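# Hang the kitchen roll on the under-cabinet holder

## Task

Mount the kitchen roll on the holder beneath the cabinet so it sits level, with both holder pegs clicked all the way into the roll. The roll must hang freely on those pegs, touching neither the holder's base plate, nor the cabinet, nor anything else. Finish by releasing it and moving the grippers away; a result that stays put only because the robot is holding it does not count.

## Robot and tools

Robot: two 6-joint arms, left_arm and right_arm, each with a parallel two-finger gripper. Shared scene frame: origin on the table top midway between the arms, +x out over the table, +z up, left_arm on the +y side. The arm names are labels, not image sides. Arm root links: left_arm at (-0.005, +0.321, 0) m with quat_wxyz (+1.000, 0, 0, -0.017); right_arm at (+0.029, -0.288, 0) m with quat_wxyz (+0.996, 0, 0, +0.088). On each gripper the fingers extend along its +z axis and close along its y axis; the reported hand point lies between the pads, about 1 cm inside the fingertips. A reference image (the holder manual) is available through show_instructions.

execute_actions takes "actions", a list holding zero or one item, plus an optional "pictures" boolean. An empty list commands nothing and returns the current state with images. A motion item is {"rows": [...], "steps": n}, n from 1 to 15 (default 15; each step is 1/30 s; a motion needs at least 9). Each row is one flat list of 14 numbers covering both arms, always all 14: left_arm waist, shoulder, elbow, wrist pitch, wrist yaw, wrist roll, grip, then the same seven for right_arm. Up to 15 rows; one row per step, and the final row repeats if rows run out. A wait item is {"steps": n} with n up to 300 and no rows; it commands nothing new. Pictures arrive only for an empty list or when "pictures": true.

Joint numbers are absolute target angles in radians in each arm's own joint space, matching the Joint positions printout, not offsets. Stated ranges per arm: waist -2.618 to 3.054, shoulder 0.000 to 3.142, elbow 0.000 to 3.142, wrist pitch -1.571 to 1.571, wrist yaw -1.571 to 1.571, wrist roll -2.094 to 2.094. True ends may differ by up to 0.036 rad. A call is rejected (nothing sent) if a target sits over 0.036 rad beyond a stated end and also further out than that joint's last reported angle. Targets past the real end are clipped to it, and the result then notes "joint sent to its limit" (possibly about an earlier motion); lack of that note does not prove more travel exists. Friction can leave a joint up to about 0.031 rad short, and tiny changes may not move it at all.

Grip number: absolute, from -1 (closed) to +1 (fully open). Pads meet near -0.94; each millimetre of object width adds about 0.0208. Commanding below an object's width reading squeezes harder, up to roughly 50 to 62 N per pad (less for parts under about 5 mm thick, and a brief spike on first contact). Keep resending the same closing number to go on holding.

Speed limits: per step each joint target is kept within a lead of its measured angle (waist 0.202, shoulder 0.258, elbow 0.238, wrist pitch 0.573, wrist yaw and roll 0.522 rad), and if the targets would move the hand more than 70 mm from its measured spot, all are scaled back. Far moves therefore take several calls.

Timing: a result is captured 9 steps before the motion ends; those steps run afterwards, while you reply, and the next motion starts after them. Between calls the arms keep heading to the last row sent until they have all nearly stopped or a step is HELD; after that only a new motion drives them further, though fingers already moving carry on.

Result lines: the state line gives each gripper's end_effector_position (m) and end_effector_quat_wxyz in the scene frame; position can be off, more so at long reach. Joint positions and Joint velocities list per arm six angles plus the opening in metres (0.093 open to 0.000 closed, about 1 mm error, fixed for the scene); on a rigid flat object it settles up to about 12 mm below the true width, more on soft, small or round ones. grip_measured is the motor on the -1..+1 scale, with a fixed per-gripper bias up to about 0.02, and barely shows contact. "joint command not followed" means a clearance check altered or blocked joint targets on some steps; the rest of the row still ran. HELD marks steps on which your row was wholly or partly not sent. MOTOR HOT appears from 75 °C; at 90 °C that arm halts for 10 s, and at 100 °C it goes limp and falls until cooled (OVER-TEMPERATURE FAULT). Avoid holding loads longer than needed. Occasional external tugs on held parts or pushes on loose objects may occur.

zoom_image: {"camera": name, "region": [x0, y0, x1, y1]} in pixels of that camera's last full image, origin top-left, at most 504 by 504. Cameras (all 896x504): cam_head_left, cam_head_right, cam_high, cam_low, cam_left_wrist, cam_right_wrist. Wrist camera frame: +z forward, +x right, +y down in the image.

show_instructions (no arguments) shows the reference pages. read_manual(section="licences") returns URDF licence text only. finished_scene({"scene": n}) ends the current scene irreversibly and grades it; the goal must hold afterwards.

Avoid: dropping or knocking anything off the table (failure), arms striking or pressing each other hard (can end the scene), slams, slips and very hard pushes.

Each tool is called by a JSON object that holds its "method" and its "body".

Reference images:

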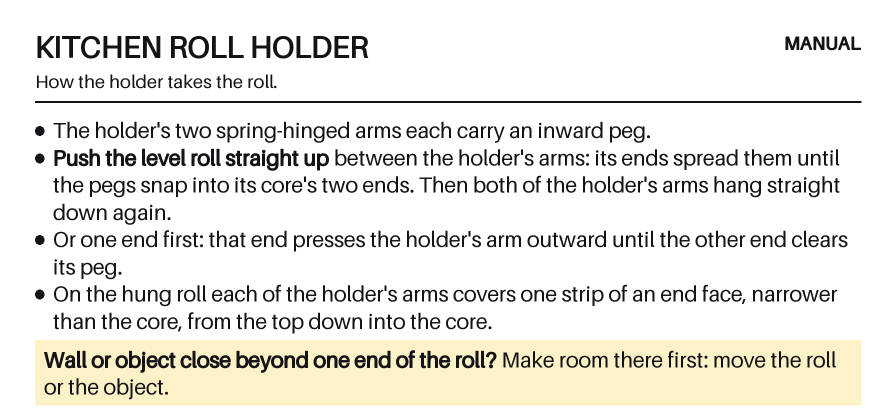

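## Session

{"method": "execute_actions", "body": {"actions": []}}

Scene clock: 0.00 s of 6000.00 s.
left_arm: end_effector_position=(+0.2777, +0.4994, +0.1478) grip_measured=+0.454 end_effector_quat_wxyz=(-0.296, +0.782, -0.534, -0.128) | right_arm: end_effector_position=(+0.3050, -0.6260, +0.2251) grip_measured=-0.935 end_effector_quat_wxyz=(+0.233, +0.411, +0.744, -0.472)
Joint positions: left_arm=[ 0.318  1.491  1.149 -0.889 -0.574 -1.557  0.067] | right_arm=[-0.76   1.629  1.288 -0.431  0.878  0.035  0.   ]
Joint velocities: left_arm=[-0.002 -0.002  0.007 -0.037  0.022 -0.022  0.   ] | right_arm=[ 0.007 -0.007  0.002  0.022 -0.007 -0.007 -0.   ]

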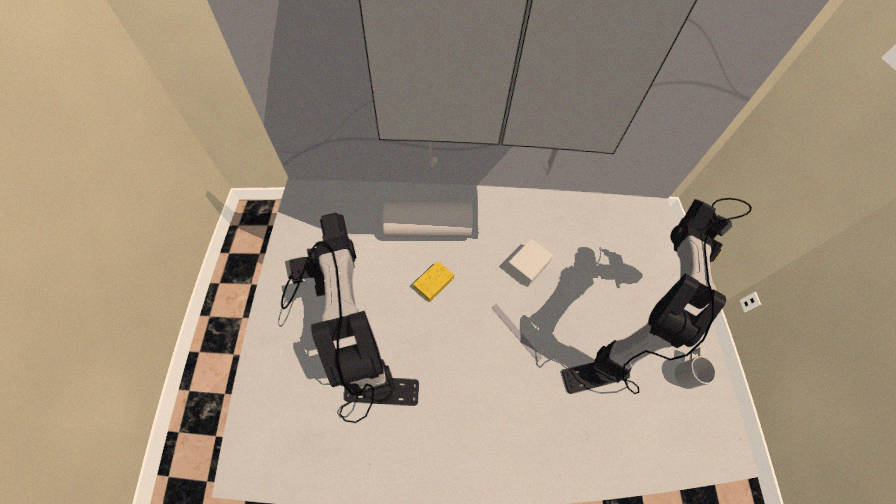

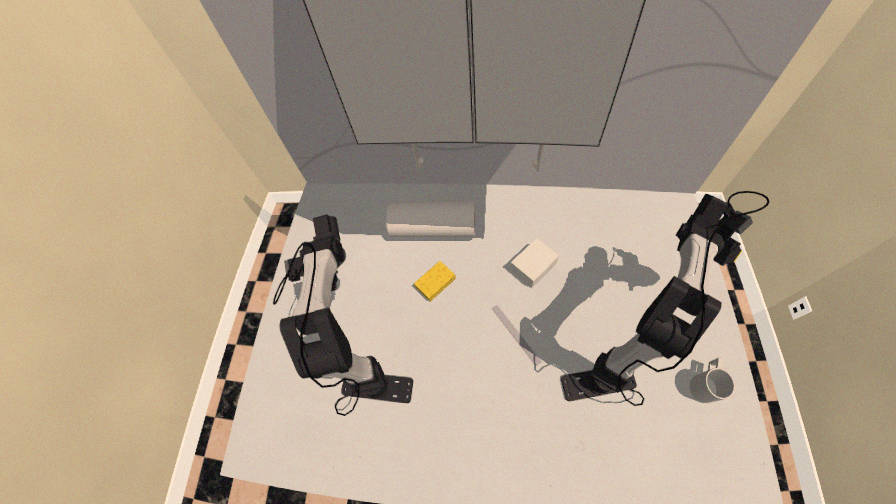

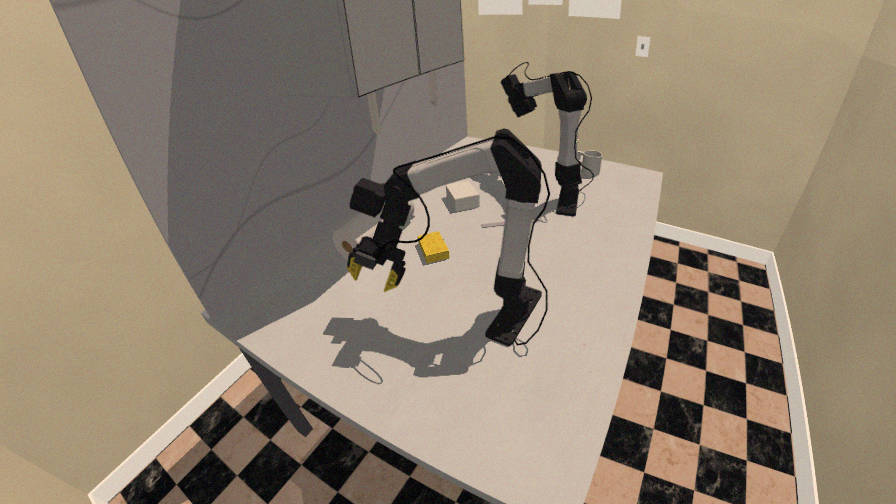

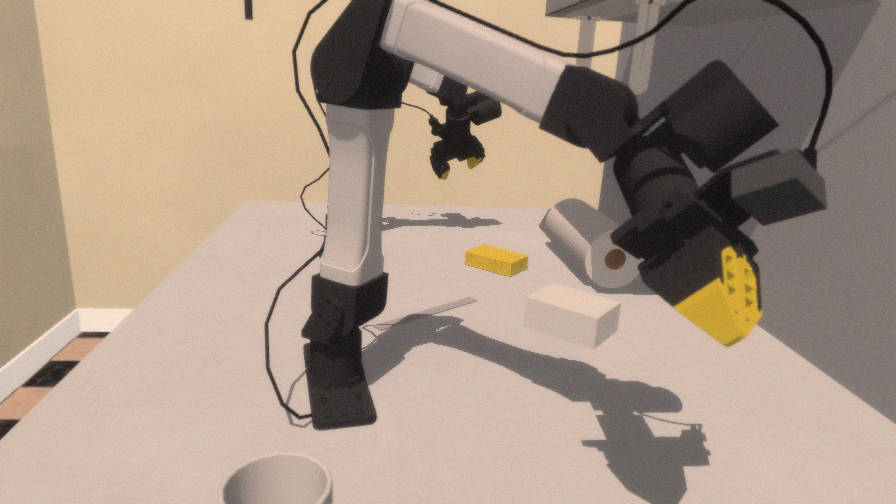

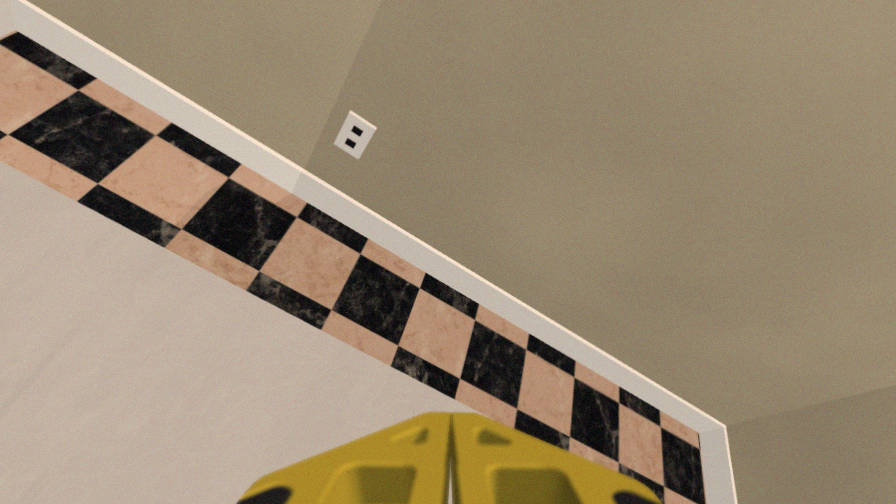

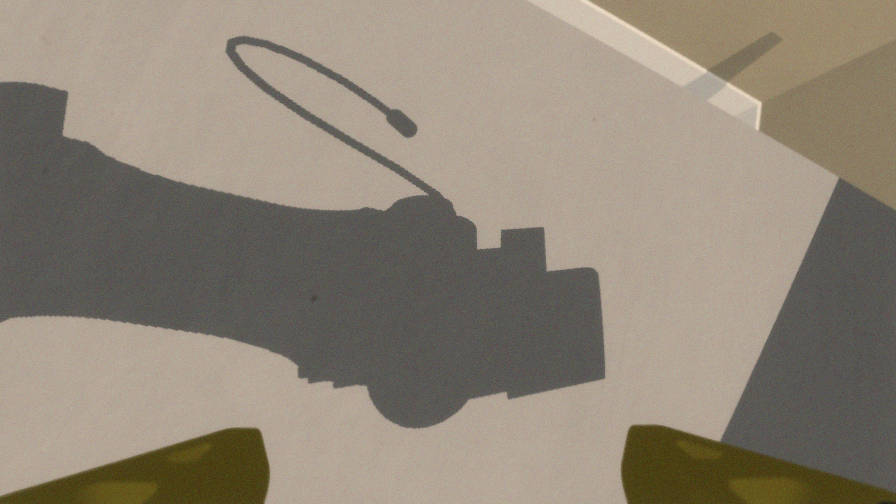

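{"method": "zoom_image", "body": {"camera": "cam_head_left", "region": [340,120,640,320]}}

{"method": "zoom_image", "body": {"camera": "cam_low", "region": [450,0,800,350]}}

{"method": "zoom_image", "body": {"camera": "cam_head_right", "region": [340,120,640,320]}}

Region (340, 120, 640, 320) of cam_head_left's 896x504 image, scaled by 1.680, with more detail than that image has.

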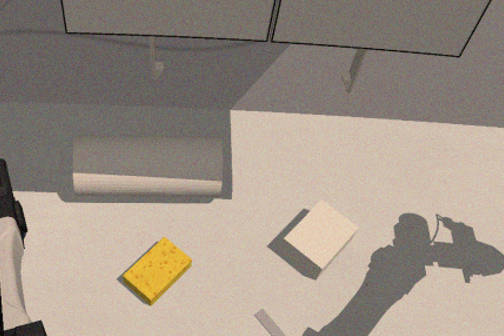

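Region (450, 0, 800, 350) of cam_low's 896x504 image, scaled by 1.440, with more detail than that image has.

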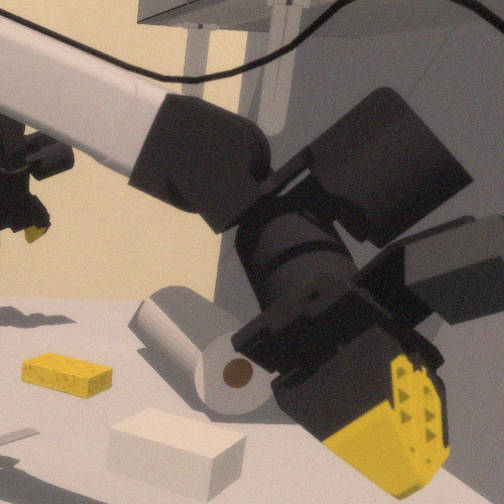

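Region (340, 120, 640, 320) of cam_head_right's 896x504 image, scaled by 1.680, with more detail than that image has.

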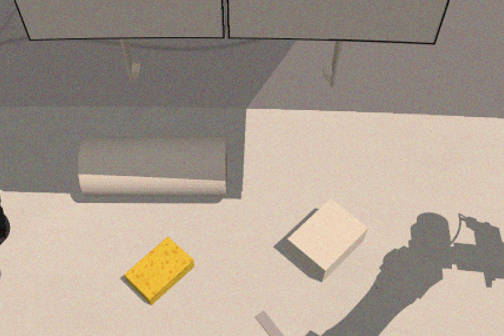

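{"method": "execute_actions", "body": {"actions": [{"rows":[[-0.4,0.5,0.3,0.3,0,0,1,0.4,0.5,0.3,0.3,0,0,1]]}]}}

{"method": "execute_actions", "body": {"actions": [{"steps":75}], "pictures": true}}

Scene clock: 1.90 s of 6000.00 s.
left_arm: end_effector_position=(+0.3276, +0.3786, +0.1571) grip_measured=+0.977 end_effector_quat_wxyz=(+0.374, -0.567, +0.729, -0.090) | right_arm: end_effector_position=(+0.3793, -0.5358, +0.2501) grip_measured=+0.681 end_effector_quat_wxyz=(+0.452, +0.318, +0.765, -0.331)
Joint positions: left_arm=[ 0.07   1.195  0.838 -0.464 -0.272 -1.178  0.092] | right_arm=[-0.576  1.4    1.048 -0.106  0.575  0.024  0.078]
Joint velocities: left_arm=[-1.57  -1.8   -1.697  2.22   1.297  2.     0.001] | right_arm=[ 1.16  -1.355 -1.16   1.414 -1.56  -0.022  0.421]
Steps of this call (steps 1 to 51: nothing new was sent; steps 52 to 57: the first 6 steps of this action). Readings (joint positions):
52: left_arm=[0.306 1.467 1.117 -0.830 -0.536 -1.506] | right_arm=[-0.751 1.610 1.262 -0.380 0.839 0.033]
53: left_arm=[0.272 1.423 1.063 -0.754 -0.477 -1.444] | right_arm=[-0.729 1.575 1.216 -0.320 0.787 0.031]
55: left_arm=[0.176 1.316 0.954 -0.616 -0.365 -1.316] | right_arm=[-0.657 1.491 1.128 -0.210 0.683 0.027]
57: the state above

Scene clock: 4.40 s of 6000.00 s.
left_arm: end_effector_position=(+0.2517, +0.2049, +0.2761) grip_measured=+0.978 end_effector_quat_wxyz=(+0.722, +0.139, +0.659, -0.158) | right_arm: end_effector_position=(+0.2675, -0.1367, +0.2796) grip_measured=+1.000 end_effector_quat_wxyz=(+0.713, -0.184, +0.643, +0.209)
Joint positions: left_arm=[-0.396  0.503  0.314  0.282 -0.007 -0.007  0.092] | right_arm=[0.394 0.51  0.317 0.297 0.007 0.006 0.093]
Joint velocities: left_arm=[ 0.012 -0.012 -0.002 -0.095 -0.051  0.007 -0.   ] | right_arm=[-0.007 -0.007 -0.017 -0.022  0.007  0.022  0.   ]
Kept back: nothing.
Steps of this call (steps 1 to 9: the last 9 steps of your previous action; steps 10 to 45: the robot went on to your last target; steps 46 to 75: nothing new was sent). Readings (joint positions):
1: left_arm=[0.013 1.129 0.778 -0.383 -0.233 -1.106] | right_arm=[-0.534 1.352 1.008 -0.059 0.519 0.022]
2: left_arm=[-0.045 1.062 0.716 -0.299 -0.199 -1.030] | right_arm=[-0.491 1.302 0.967 -0.016 0.462 0.021]
4: left_arm=[-0.168 0.915 0.585 -0.125 -0.141 -0.869] | right_arm=[-0.399 1.195 0.881 0.061 0.358 0.018]
8: left_arm=[-0.385 0.568 0.337 0.110 -0.044 -0.475] | right_arm=[-0.182 0.938 0.675 0.183 0.195 0.013]
75: the state above
All arms were judged still, so your last target was given up. Only a new action makes them travel on or press farther. Fingers that are still opening or closing keep moving.

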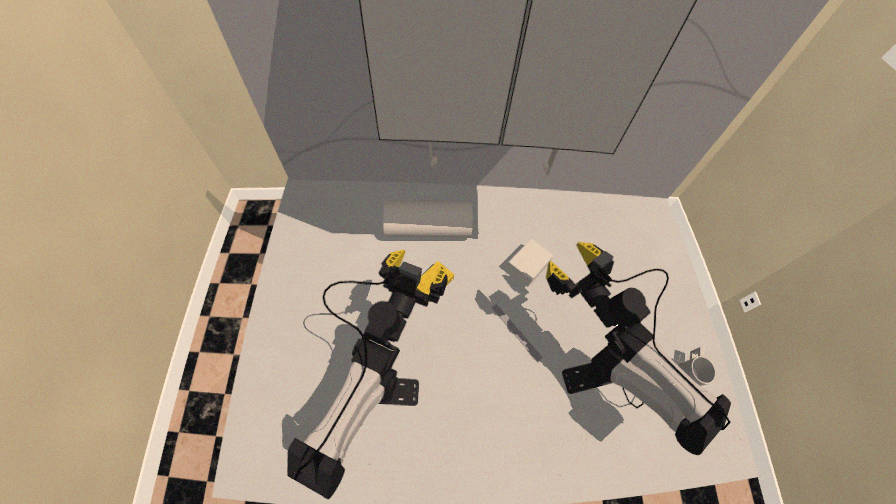

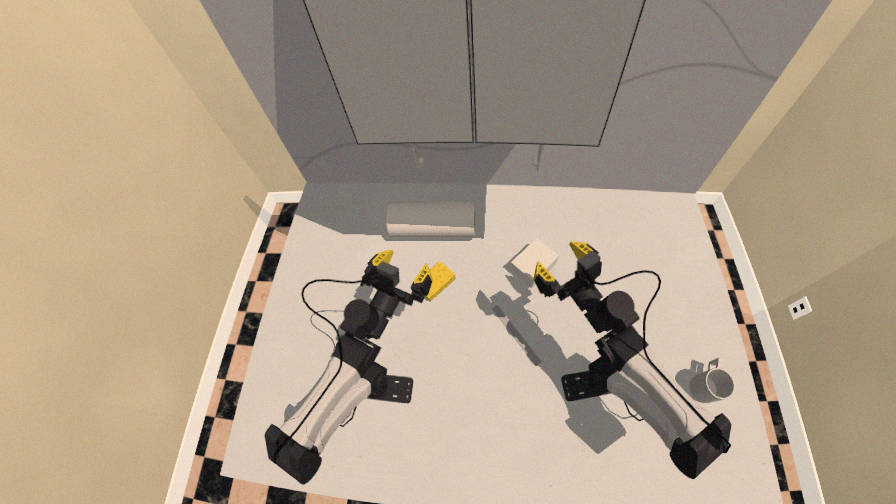

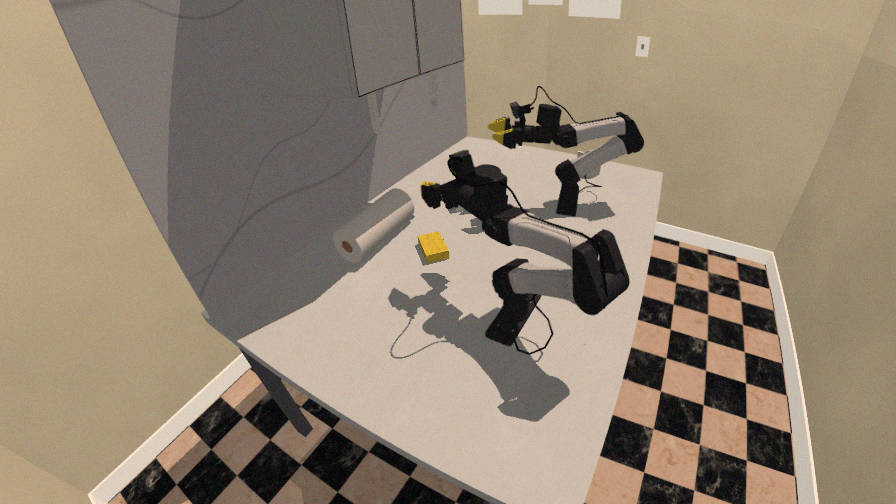

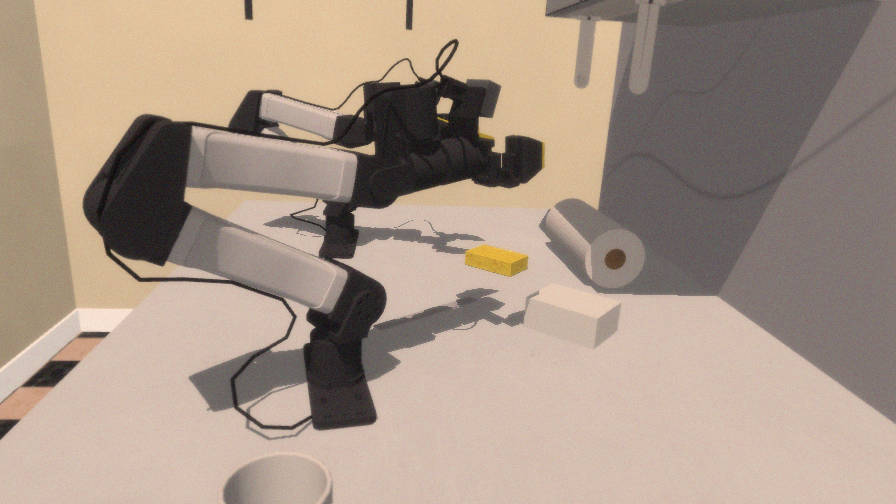

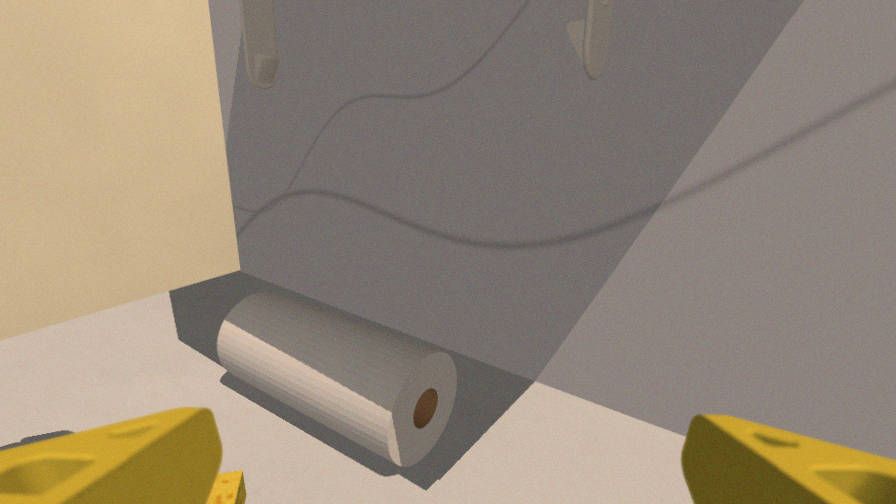

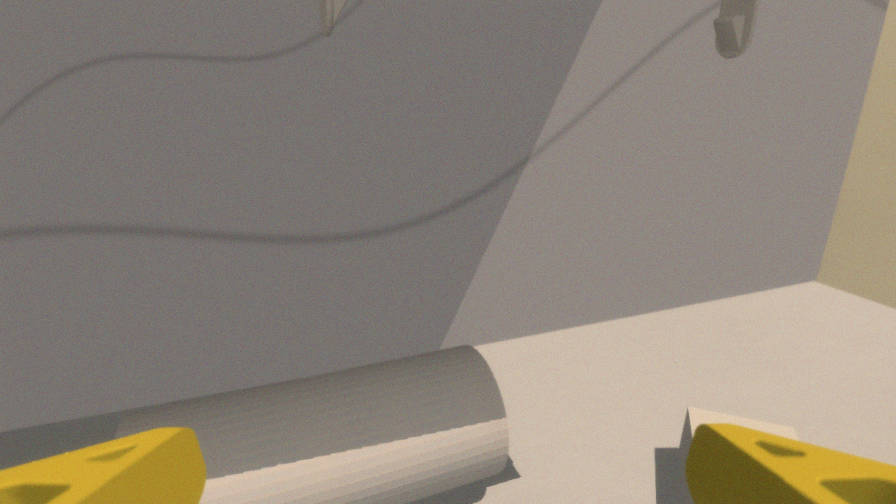

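{"method": "execute_actions", "body": {"actions": [{"rows":[[0.459,1.5,0.8,0.9,1.21,-1.571,-0.1,0.64,1.4,0.45,0.7,0,0,-1]]}]}}

{"method": "execute_actions", "body": {"actions": [{"steps":20}]}}

{"method": "execute_actions", "body": {"actions": [{"rows":[[0.459,1.7,0.9,1.1,1.21,-1.571,-0.1,0.64,1.5,0.5,0.8,0,0,-1],[0.459,1.8,0.95,1.2,1.21,-1.571,-0.1,0.64,1.55,0.55,0.8,0,0,-1],[0.459,1.9,1.0,1.3,1.21,-1.571,-0.1,0.64,1.6,0.554,0.8,0,0,-1],[0.459,2.0,1.078,1.324,1.21,-1.571,-0.1,0.64,1.65,0.554,0.8,0,0,-1],[0.459,2.1,1.078,1.324,1.21,-1.571,-0.1,0.64,1.7,0.554,0.8,0,0,-1],[0.459,2.2,1.078,1.324,1.21,-1.571,-0.1,0.64,1.75,0.554,0.8,0,0,-1],[0.459,2.38,1.078,1.324,1.21,-1.571,-0.1,0.64,1.84,0.554,0.8,0,0,-1]]}]}}

{"method": "execute_actions", "body": {"actions": [{"steps":25}], "pictures": true}}

Scene clock: 9.50 s of 6000.00 s.
left_arm: end_effector_position=(+0.2870, +0.2058, +0.3652) grip_measured=-0.092 end_effector_quat_wxyz=(+0.735, +0.093, +0.594, -0.313) | right_arm: end_effector_position=(+0.2732, -0.0341, +0.2958) grip_measured=-0.612 end_effector_quat_wxyz=(+0.689, -0.258, +0.609, +0.296)
Joint positions: left_arm=[-0.157  0.793  0.534  0.559  0.353 -0.353  0.041] | right_arm=[0.63  0.957 0.461 0.622 0.001 0.005 0.016]
Joint velocities: left_arm=[ 1.658  2.054  1.829  1.692  2.352 -2.293 -0.012] | right_arm=[ 0.203  2.42   0.33   1.15  -0.095  0.022 -0.42 ]
Steps of this call (steps 1 to 90: nothing new was sent; then 1.90 s passed at rest; steps 91 to 96: the first 6 steps of this action). Readings (joint positions):
91: left_arm=[-0.377 0.523 0.324 0.308 0.037 -0.048] | right_arm=[0.422 0.541 0.325 0.337 0.018 0.006]
92: left_arm=[-0.341 0.568 0.350 0.350 0.090 -0.098] | right_arm=[0.482 0.613 0.353 0.397 0.019 0.006]
94: left_arm=[-0.260 0.669 0.427 0.449 0.204 -0.209] | right_arm=[0.591 0.785 0.421 0.523 0.010 0.005]
96: the state above

Scene clock: 10.17 s of 6000.00 s.
left_arm: end_effector_position=(+0.3911, +0.3319, +0.2824) grip_measured=-0.098 end_effector_quat_wxyz=(+0.349, -0.210, +0.653, -0.638) | right_arm: end_effector_position=(+0.3061, +0.0026, +0.1459) grip_measured=-0.985 end_effector_quat_wxyz=(+0.559, -0.311, +0.730, +0.241)
Joint positions: left_arm=[ 0.465  1.514  0.795  0.877  1.185 -1.528  0.041] | right_arm=[0.634 1.408 0.452 0.695 0.001 0.005 0.   ]
Joint velocities: left_arm=[-0.012 -0.002 -0.007  0.051  0.198 -0.212 -0.   ] | right_arm=[-0.002  0.007  0.002  0.081 -0.022  0.007  0.   ]
Kept back: nothing.
Steps of this call (steps 1 to 9: the last 9 steps of your previous action; steps 10 to 20: the robot went on to your last target). Readings (joint positions):
1: left_arm=[-0.089 0.874 0.608 0.619 0.455 -0.449] | right_arm=[0.634 1.042 0.467 0.655 0.001 0.005]
2: left_arm=[-0.016 0.963 0.688 0.683 0.557 -0.548] | right_arm=[0.634 1.123 0.468 0.673 0.001 0.005]
4: left_arm=[0.131 1.129 0.798 0.803 0.755 -0.746] | right_arm=[0.634 1.279 0.468 0.681 0.001 0.005]
8: left_arm=[0.346 1.384 0.819 0.857 0.966 -1.046] | right_arm=[0.634 1.408 0.453 0.653 0.001 0.005]
20: the state above

Scene clock: 10.37 s of 6000.00 s.
left_arm: end_effector_position=(+0.4644, +0.3635, +0.2538) grip_measured=-0.098 end_effector_quat_wxyz=(+0.391, -0.151, +0.648, -0.636) | right_arm: end_effector_position=(+0.3307, +0.0285, +0.1199) grip_measured=-0.985 end_effector_quat_wxyz=(+0.550, -0.314, +0.736, +0.237)
Joint positions: left_arm=[ 0.462  1.934  1.06   1.198  1.202 -1.551  0.041] | right_arm=[0.634 1.638 0.551 0.801 0.001 0.005 0.   ]
Joint velocities: left_arm=[-0.007  2.19   0.74   0.974 -0.183  0.007  0.001] | right_arm=[ 0.012  1.394  0.203  0.374 -0.037 -0.022  0.   ]
Steps of this call (steps 1 to 6: the first 6 steps of this action). Readings (joint positions):
1: left_arm=[0.465 1.539 0.809 0.914 1.198 -1.536] | right_arm=[0.634 1.419 0.455 0.711 0.001 0.005]
2: left_arm=[0.463 1.600 0.851 0.978 1.207 -1.541] | right_arm=[0.634 1.448 0.472 0.731 0.001 0.005]
4: left_arm=[0.462 1.767 0.970 1.107 1.209 -1.548] | right_arm=[0.634 1.540 0.523 0.768 0.001 0.005]
6: the state above

Scene clock: 11.20 s of 6000.00 s.
left_arm: end_effector_position=(+0.4845, +0.3725, +0.0680) grip_measured=-0.098 end_effector_quat_wxyz=(+0.272, -0.276, +0.653, -0.651) | right_arm: end_effector_position=(+0.3265, +0.0241, +0.0347) grip_measured=-0.985 end_effector_quat_wxyz=(+0.472, -0.336, +0.789, +0.203)
Joint positions: left_arm=[ 0.462  2.396  1.073  1.308  1.205 -1.562  0.041] | right_arm=[0.634 1.846 0.558 0.797 0.001 0.005 0.   ]
Joint velocities: left_arm=[-0.002  0.012 -0.007  0.022 -0.007  0.007  0.   ] | right_arm=[ 0.007 -0.017 -0.017  0.051 -0.11   0.007  0.   ]
Kept back: nothing.
Steps of this call (steps 1 to 9: the last 9 steps of your previous action; steps 10 to 25: the robot went on to your last target). Readings (joint positions):
1: left_arm=[0.462 2.005 1.074 1.222 1.199 -1.552] | right_arm=[0.634 1.693 0.556 0.815 0.001 0.005]
2: left_arm=[0.462 2.072 1.076 1.237 1.198 -1.553] | right_arm=[0.634 1.747 0.558 0.820 0.001 0.005]
4: left_arm=[0.462 2.209 1.076 1.254 1.198 -1.555] | right_arm=[0.634 1.824 0.558 0.794 0.001 0.005]
8: left_arm=[0.462 2.414 1.074 1.254 1.199 -1.561] | right_arm=[0.634 1.846 0.558 0.781 0.001 0.005]
25: the state above

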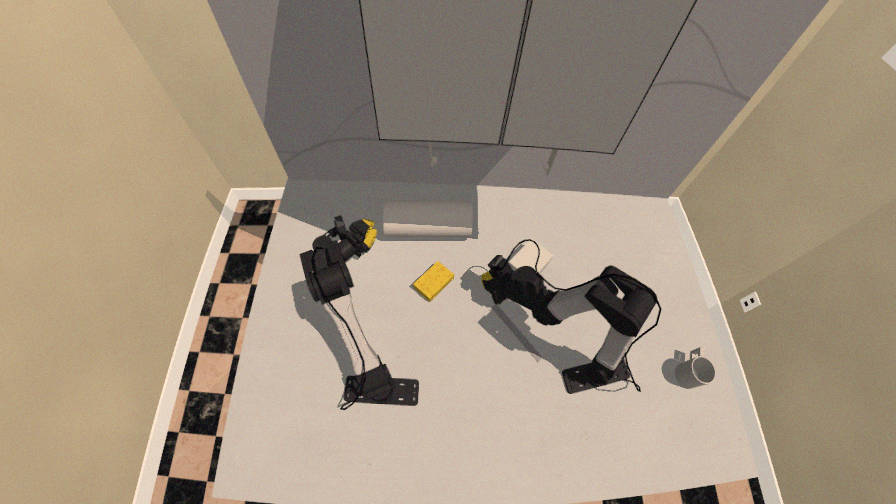

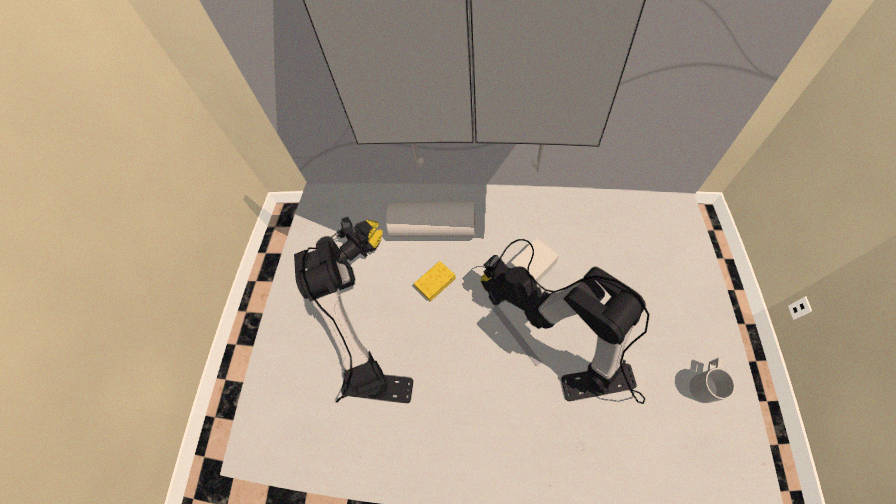

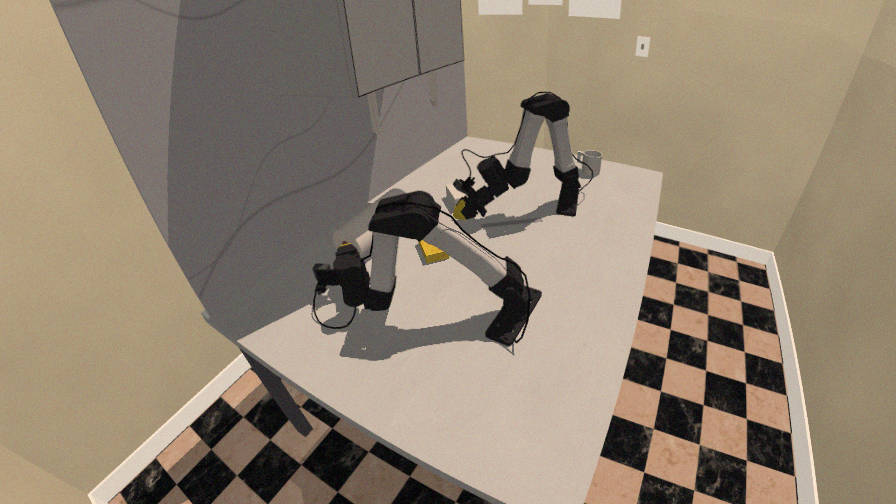

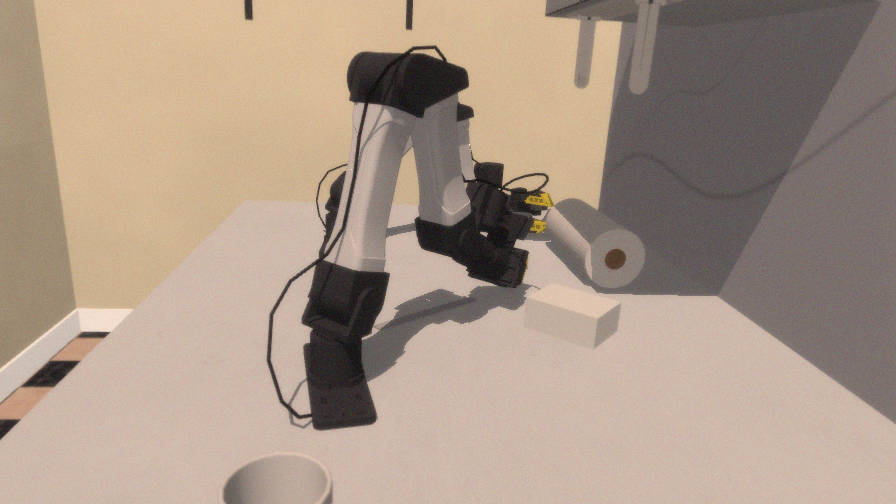

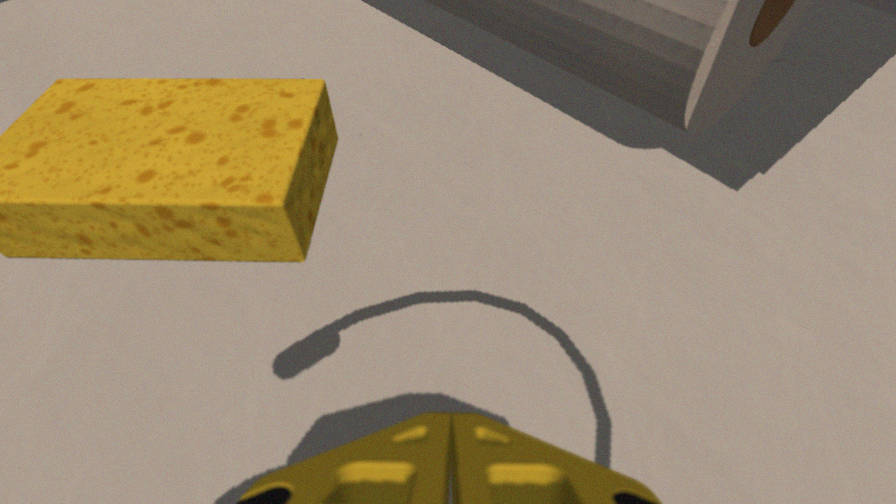

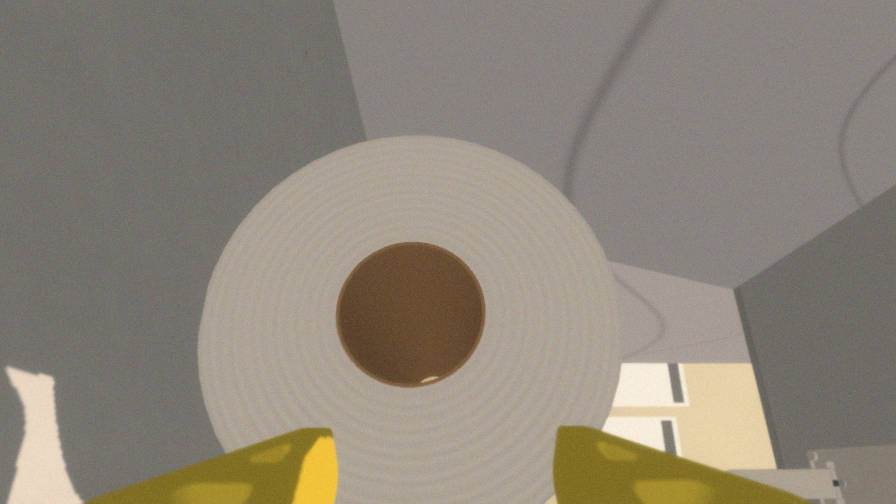

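{"method": "execute_actions", "body": {"actions": [{"rows":[[0.459,2.39,1.078,1.324,1.21,-1.571,-0.1,0.61,1.86,0.6,0.78,0,0,-1],[0.459,2.39,1.078,1.324,1.21,-1.571,-0.1,0.59,1.88,0.63,0.77,0,0,-1],[0.459,2.39,1.078,1.324,1.21,-1.571,-0.1,0.57,1.9,0.65,0.76,0,0,-1],[0.459,2.39,1.078,1.324,1.21,-1.571,-0.1,0.55,1.9,0.65,0.76,0,0,-1],[0.459,2.39,1.078,1.324,1.21,-1.571,-0.1,0.53,1.9,0.65,0.76,0,0,-1],[0.459,2.39,1.078,1.324,1.21,-1.571,-0.1,0.51,1.9,0.65,0.76,0,0,-1],[0.459,2.39,1.078,1.324,1.21,-1.571,-0.1,0.49,1.9,0.65,0.76,0,0,-1],[0.459,2.39,1.078,1.324,1.21,-1.571,-0.1,0.47,1.9,0.65,0.76,0,0,-1],[0.459,2.39,1.078,1.324,1.21,-1.571,-0.1,0.45,1.9,0.65,0.76,0,0,-1],[0.459,2.39,1.078,1.324,1.21,-1.571,-0.1,0.43,1.9,0.65,0.76,0,0,-1],[0.459,2.39,1.078,1.324,1.21,-1.571,-0.1,0.41,1.9,0.65,0.76,0,0,-1],[0.459,2.39,1.078,1.324,1.21,-1.571,-0.1,0.38,1.9,0.65,0.76,0,0,-1],[0.459,2.39,1.078,1.324,1.21,-1.571,-0.1,0.35,1.9,0.65,0.76,0,0,-1],[0.459,2.39,1.078,1.324,1.21,-1.571,-0.1,0.32,1.9,0.65,0.76,0,0,-1],[0.459,2.39,1.078,1.324,1.21,-1.571,-0.1,0.29,1.9,0.65,0.76,0,0,-1]]}]}}

{"method": "execute_actions", "body": {"actions": [{"rows":[[0.459,2.39,1.078,1.324,1.21,-1.571,-0.1,0.26,1.9,0.65,0.76,0,0,-1],[0.459,2.39,1.078,1.324,1.21,-1.571,-0.1,0.23,1.9,0.65,0.76,0,0,-1],[0.459,2.39,1.078,1.324,1.21,-1.571,-0.1,0.2,1.9,0.65,0.76,0,0,-1],[0.459,2.39,1.078,1.324,1.21,-1.571,-0.1,0.17,1.9,0.65,0.76,0,0,-1],[0.459,2.39,1.078,1.324,1.21,-1.571,-0.1,0.14,1.9,0.65,0.76,0,0,-1],[0.459,2.39,1.078,1.324,1.21,-1.571,-0.1,0.11,1.9,0.65,0.76,0,0,-1],[0.459,2.39,1.078,1.324,1.21,-1.571,-0.1,0.08,1.9,0.65,0.76,0,0,-1],[0.459,2.39,1.078,1.324,1.21,-1.571,-0.1,0.05,1.9,0.65,0.76,0,0,-1],[0.459,2.39,1.078,1.324,1.21,-1.571,-0.1,0.02,1.9,0.65,0.76,0,0,-1],[0.459,2.39,1.078,1.324,1.21,-1.571,-0.1,-0.01,1.9,0.65,0.76,0,0,-1],[0.459,2.39,1.078,1.324,1.21,-1.571,-0.1,-0.04,1.9,0.65,0.76,0,0,-1],[0.459,2.39,1.078,1.324,1.21,-1.571,-0.1,-0.07,1.9,0.65,0.76,0,0,-1],[0.459,2.39,1.078,1.324,1.21,-1.571,-0.1,-0.1,1.9,0.65,0.76,0,0,-1],[0.459,2.39,1.078,1.324,1.21,-1.571,-0.1,-0.13,1.9,0.65,0.76,0,0,-1],[0.459,2.39,1.078,1.324,1.21,-1.571,-0.1,-0.16,1.9,0.65,0.76,0,0,-1]]}]}}

{"method": "execute_actions", "body": {"actions": [{"steps":14}], "pictures": true}}

Scene clock: 14.30 s of 6000.00 s.
left_arm: end_effector_position=(+0.4845, +0.3725, +0.0680) grip_measured=-0.098 end_effector_quat_wxyz=(+0.271, -0.276, +0.653, -0.651) | right_arm: end_effector_position=(+0.3635, +0.0139, +0.0424) grip_measured=-0.985 end_effector_quat_wxyz=(+0.488, -0.304, +0.795, +0.190)
Joint positions: left_arm=[ 0.462  2.396  1.073  1.308  1.205 -1.563  0.041] | right_arm=[ 0.558  1.879  0.629  0.782 -0.003  0.004  0.   ]
Joint velocities: left_arm=[-0.007 -0.007 -0.012 -0.022 -0.022  0.007 -0.   ] | right_arm=[-0.637  0.037  0.173 -0.007 -0.037  0.007  0.   ]
Steps of this call (steps 1 to 15: the robot went on to your last target; steps 16 to 87: nothing new was sent; steps 88 to 93: the first 6 steps of this action). Readings (joint positions):
88: left_arm=[0.462 2.396 1.073 1.308 1.205 -1.563] | right_arm=[0.633 1.846 0.560 0.795 0.000 0.005]
89: left_arm=[0.462 2.396 1.073 1.308 1.205 -1.563] | right_arm=[0.626 1.849 0.569 0.789 -0.001 0.004]
91: left_arm=[0.462 2.396 1.073 1.308 1.205 -1.563] | right_arm=[0.599 1.868 0.606 0.782 -0.003 0.004]
93: the state above

Scene clock: 14.80 s of 6000.00 s.
left_arm: end_effector_position=(+0.4845, +0.3725, +0.0681) grip_measured=-0.098 end_effector_quat_wxyz=(+0.271, -0.276, +0.653, -0.651) | right_arm: end_effector_position=(+0.4543, -0.1348, +0.0435) grip_measured=-0.985 end_effector_quat_wxyz=(+0.517, -0.146, +0.838, +0.094)
Joint positions: left_arm=[ 0.462  2.396  1.073  1.308  1.205 -1.563  0.041] | right_arm=[ 0.168  1.879  0.634  0.78  -0.007  0.004  0.   ]
Joint velocities: left_arm=[ 0.012 -0.007  0.007 -0.051 -0.051 -0.066 -0.   ] | right_arm=[-0.862 -0.017  0.002 -0.007 -0.051 -0.051  0.   ]
Steps of this call (steps 1 to 9: the last 9 steps of your previous action; steps 10 to 15: the first 6 steps of this action). Readings (joint positions):
10: left_arm=[0.462 2.396 1.073 1.308 1.205 -1.563] | right_arm=[0.324 1.879 0.634 0.780 -0.007 0.004]
11: left_arm=[0.462 2.396 1.073 1.308 1.205 -1.563] | right_arm=[0.293 1.879 0.634 0.780 -0.007 0.004]
13: left_arm=[0.462 2.396 1.073 1.308 1.205 -1.563] | right_arm=[0.230 1.879 0.634 0.780 -0.007 0.004]
15: the state above

Scene clock: 15.27 s of 6000.00 s.
left_arm: end_effector_position=(+0.4845, +0.3725, +0.0681) grip_measured=-0.098 end_effector_quat_wxyz=(+0.271, -0.276, +0.653, -0.651) | right_arm: end_effector_position=(+0.4810, -0.2834, +0.0432) grip_measured=-0.985 end_effector_quat_wxyz=(+0.525, -0.003, +0.851, +0.004)
Joint positions: left_arm=[ 0.462  2.396  1.073  1.308  1.205 -1.563  0.041] | right_arm=[-0.165  1.879  0.634  0.779  0.001  0.004  0.   ]
Joint velocities: left_arm=[-0.007  0.002  0.002  0.007  0.007  0.022  0.   ] | right_arm=[ 0.007  0.002 -0.007 -0.022 -0.022 -0.051  0.   ]
Kept back: nothing.
Steps of this call (steps 1 to 9: the last 9 steps of your previous action; steps 10 to 14: the robot went on to your last target). Readings (joint positions):
1: left_arm=[0.462 2.396 1.073 1.308 1.205 -1.563] | right_arm=[0.137 1.879 0.634 0.780 -0.007 0.004]
2: left_arm=[0.462 2.396 1.073 1.308 1.205 -1.563] | right_arm=[0.108 1.879 0.634 0.780 -0.007 0.004]
4: left_arm=[0.462 2.396 1.073 1.308 1.205 -1.563] | right_arm=[0.048 1.879 0.634 0.780 -0.007 0.004]
8: left_arm=[0.462 2.396 1.073 1.308 1.205 -1.563] | right_arm=[-0.071 1.879 0.634 0.780 -0.007 0.004]
14: the state above

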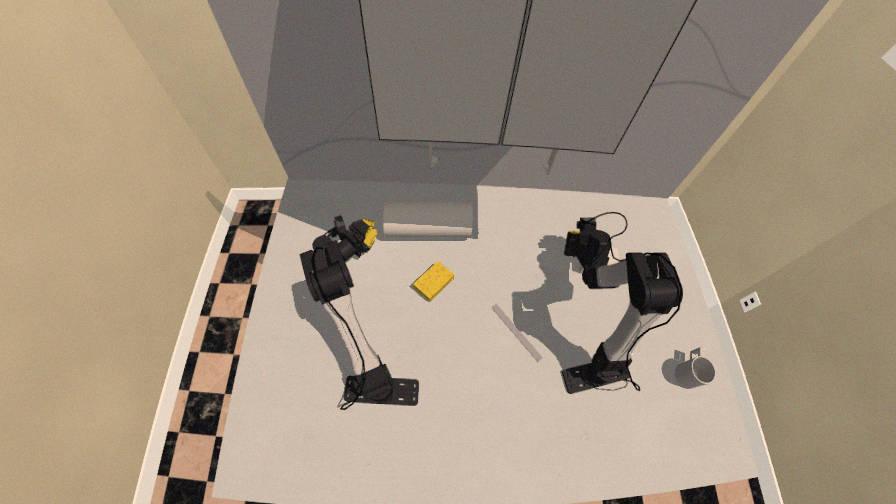

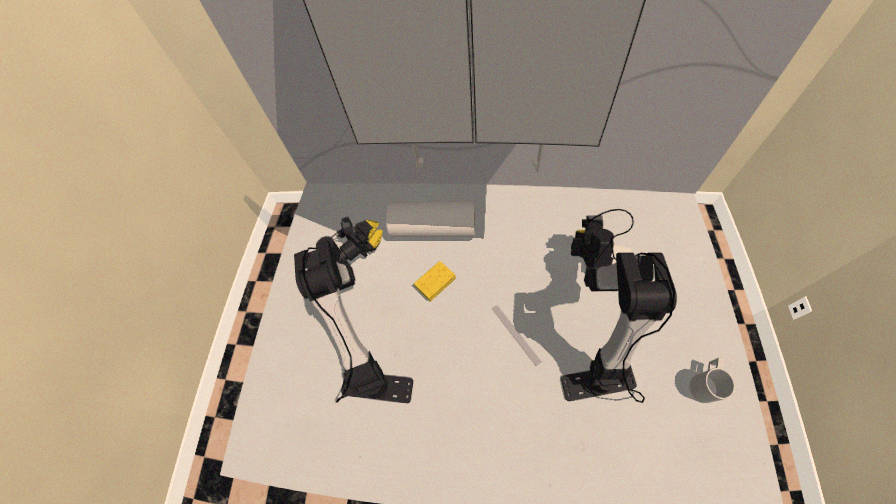

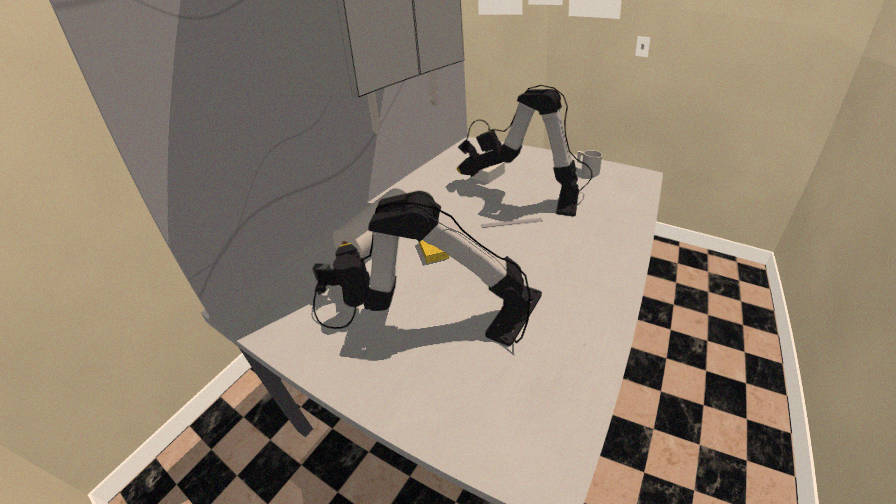

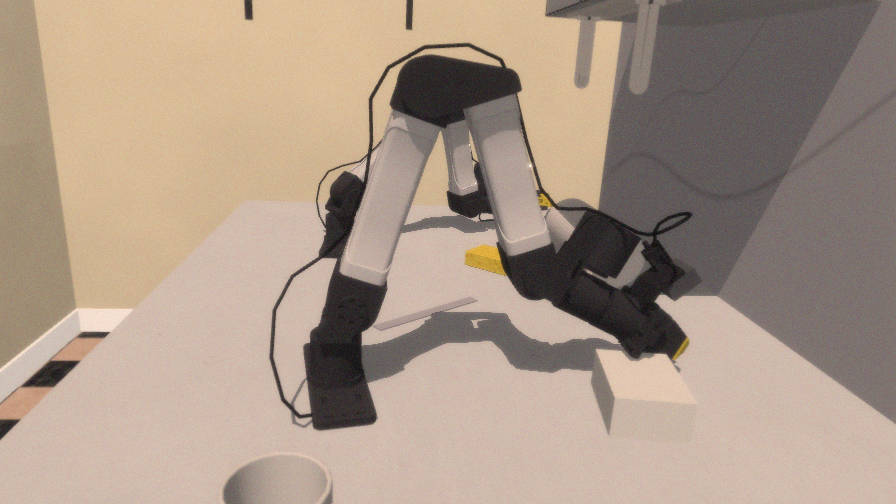

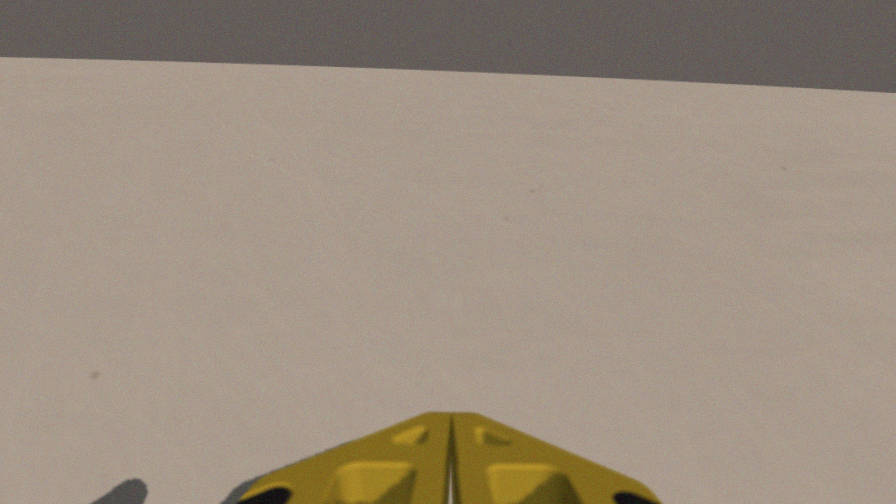

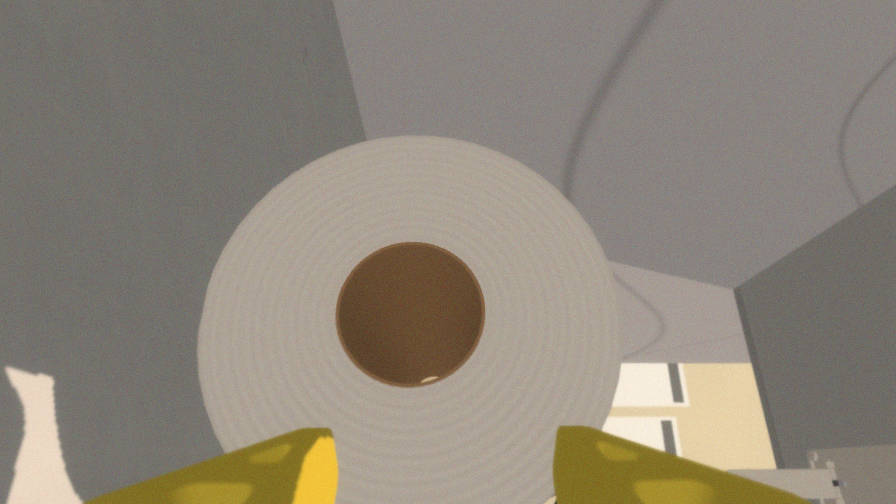

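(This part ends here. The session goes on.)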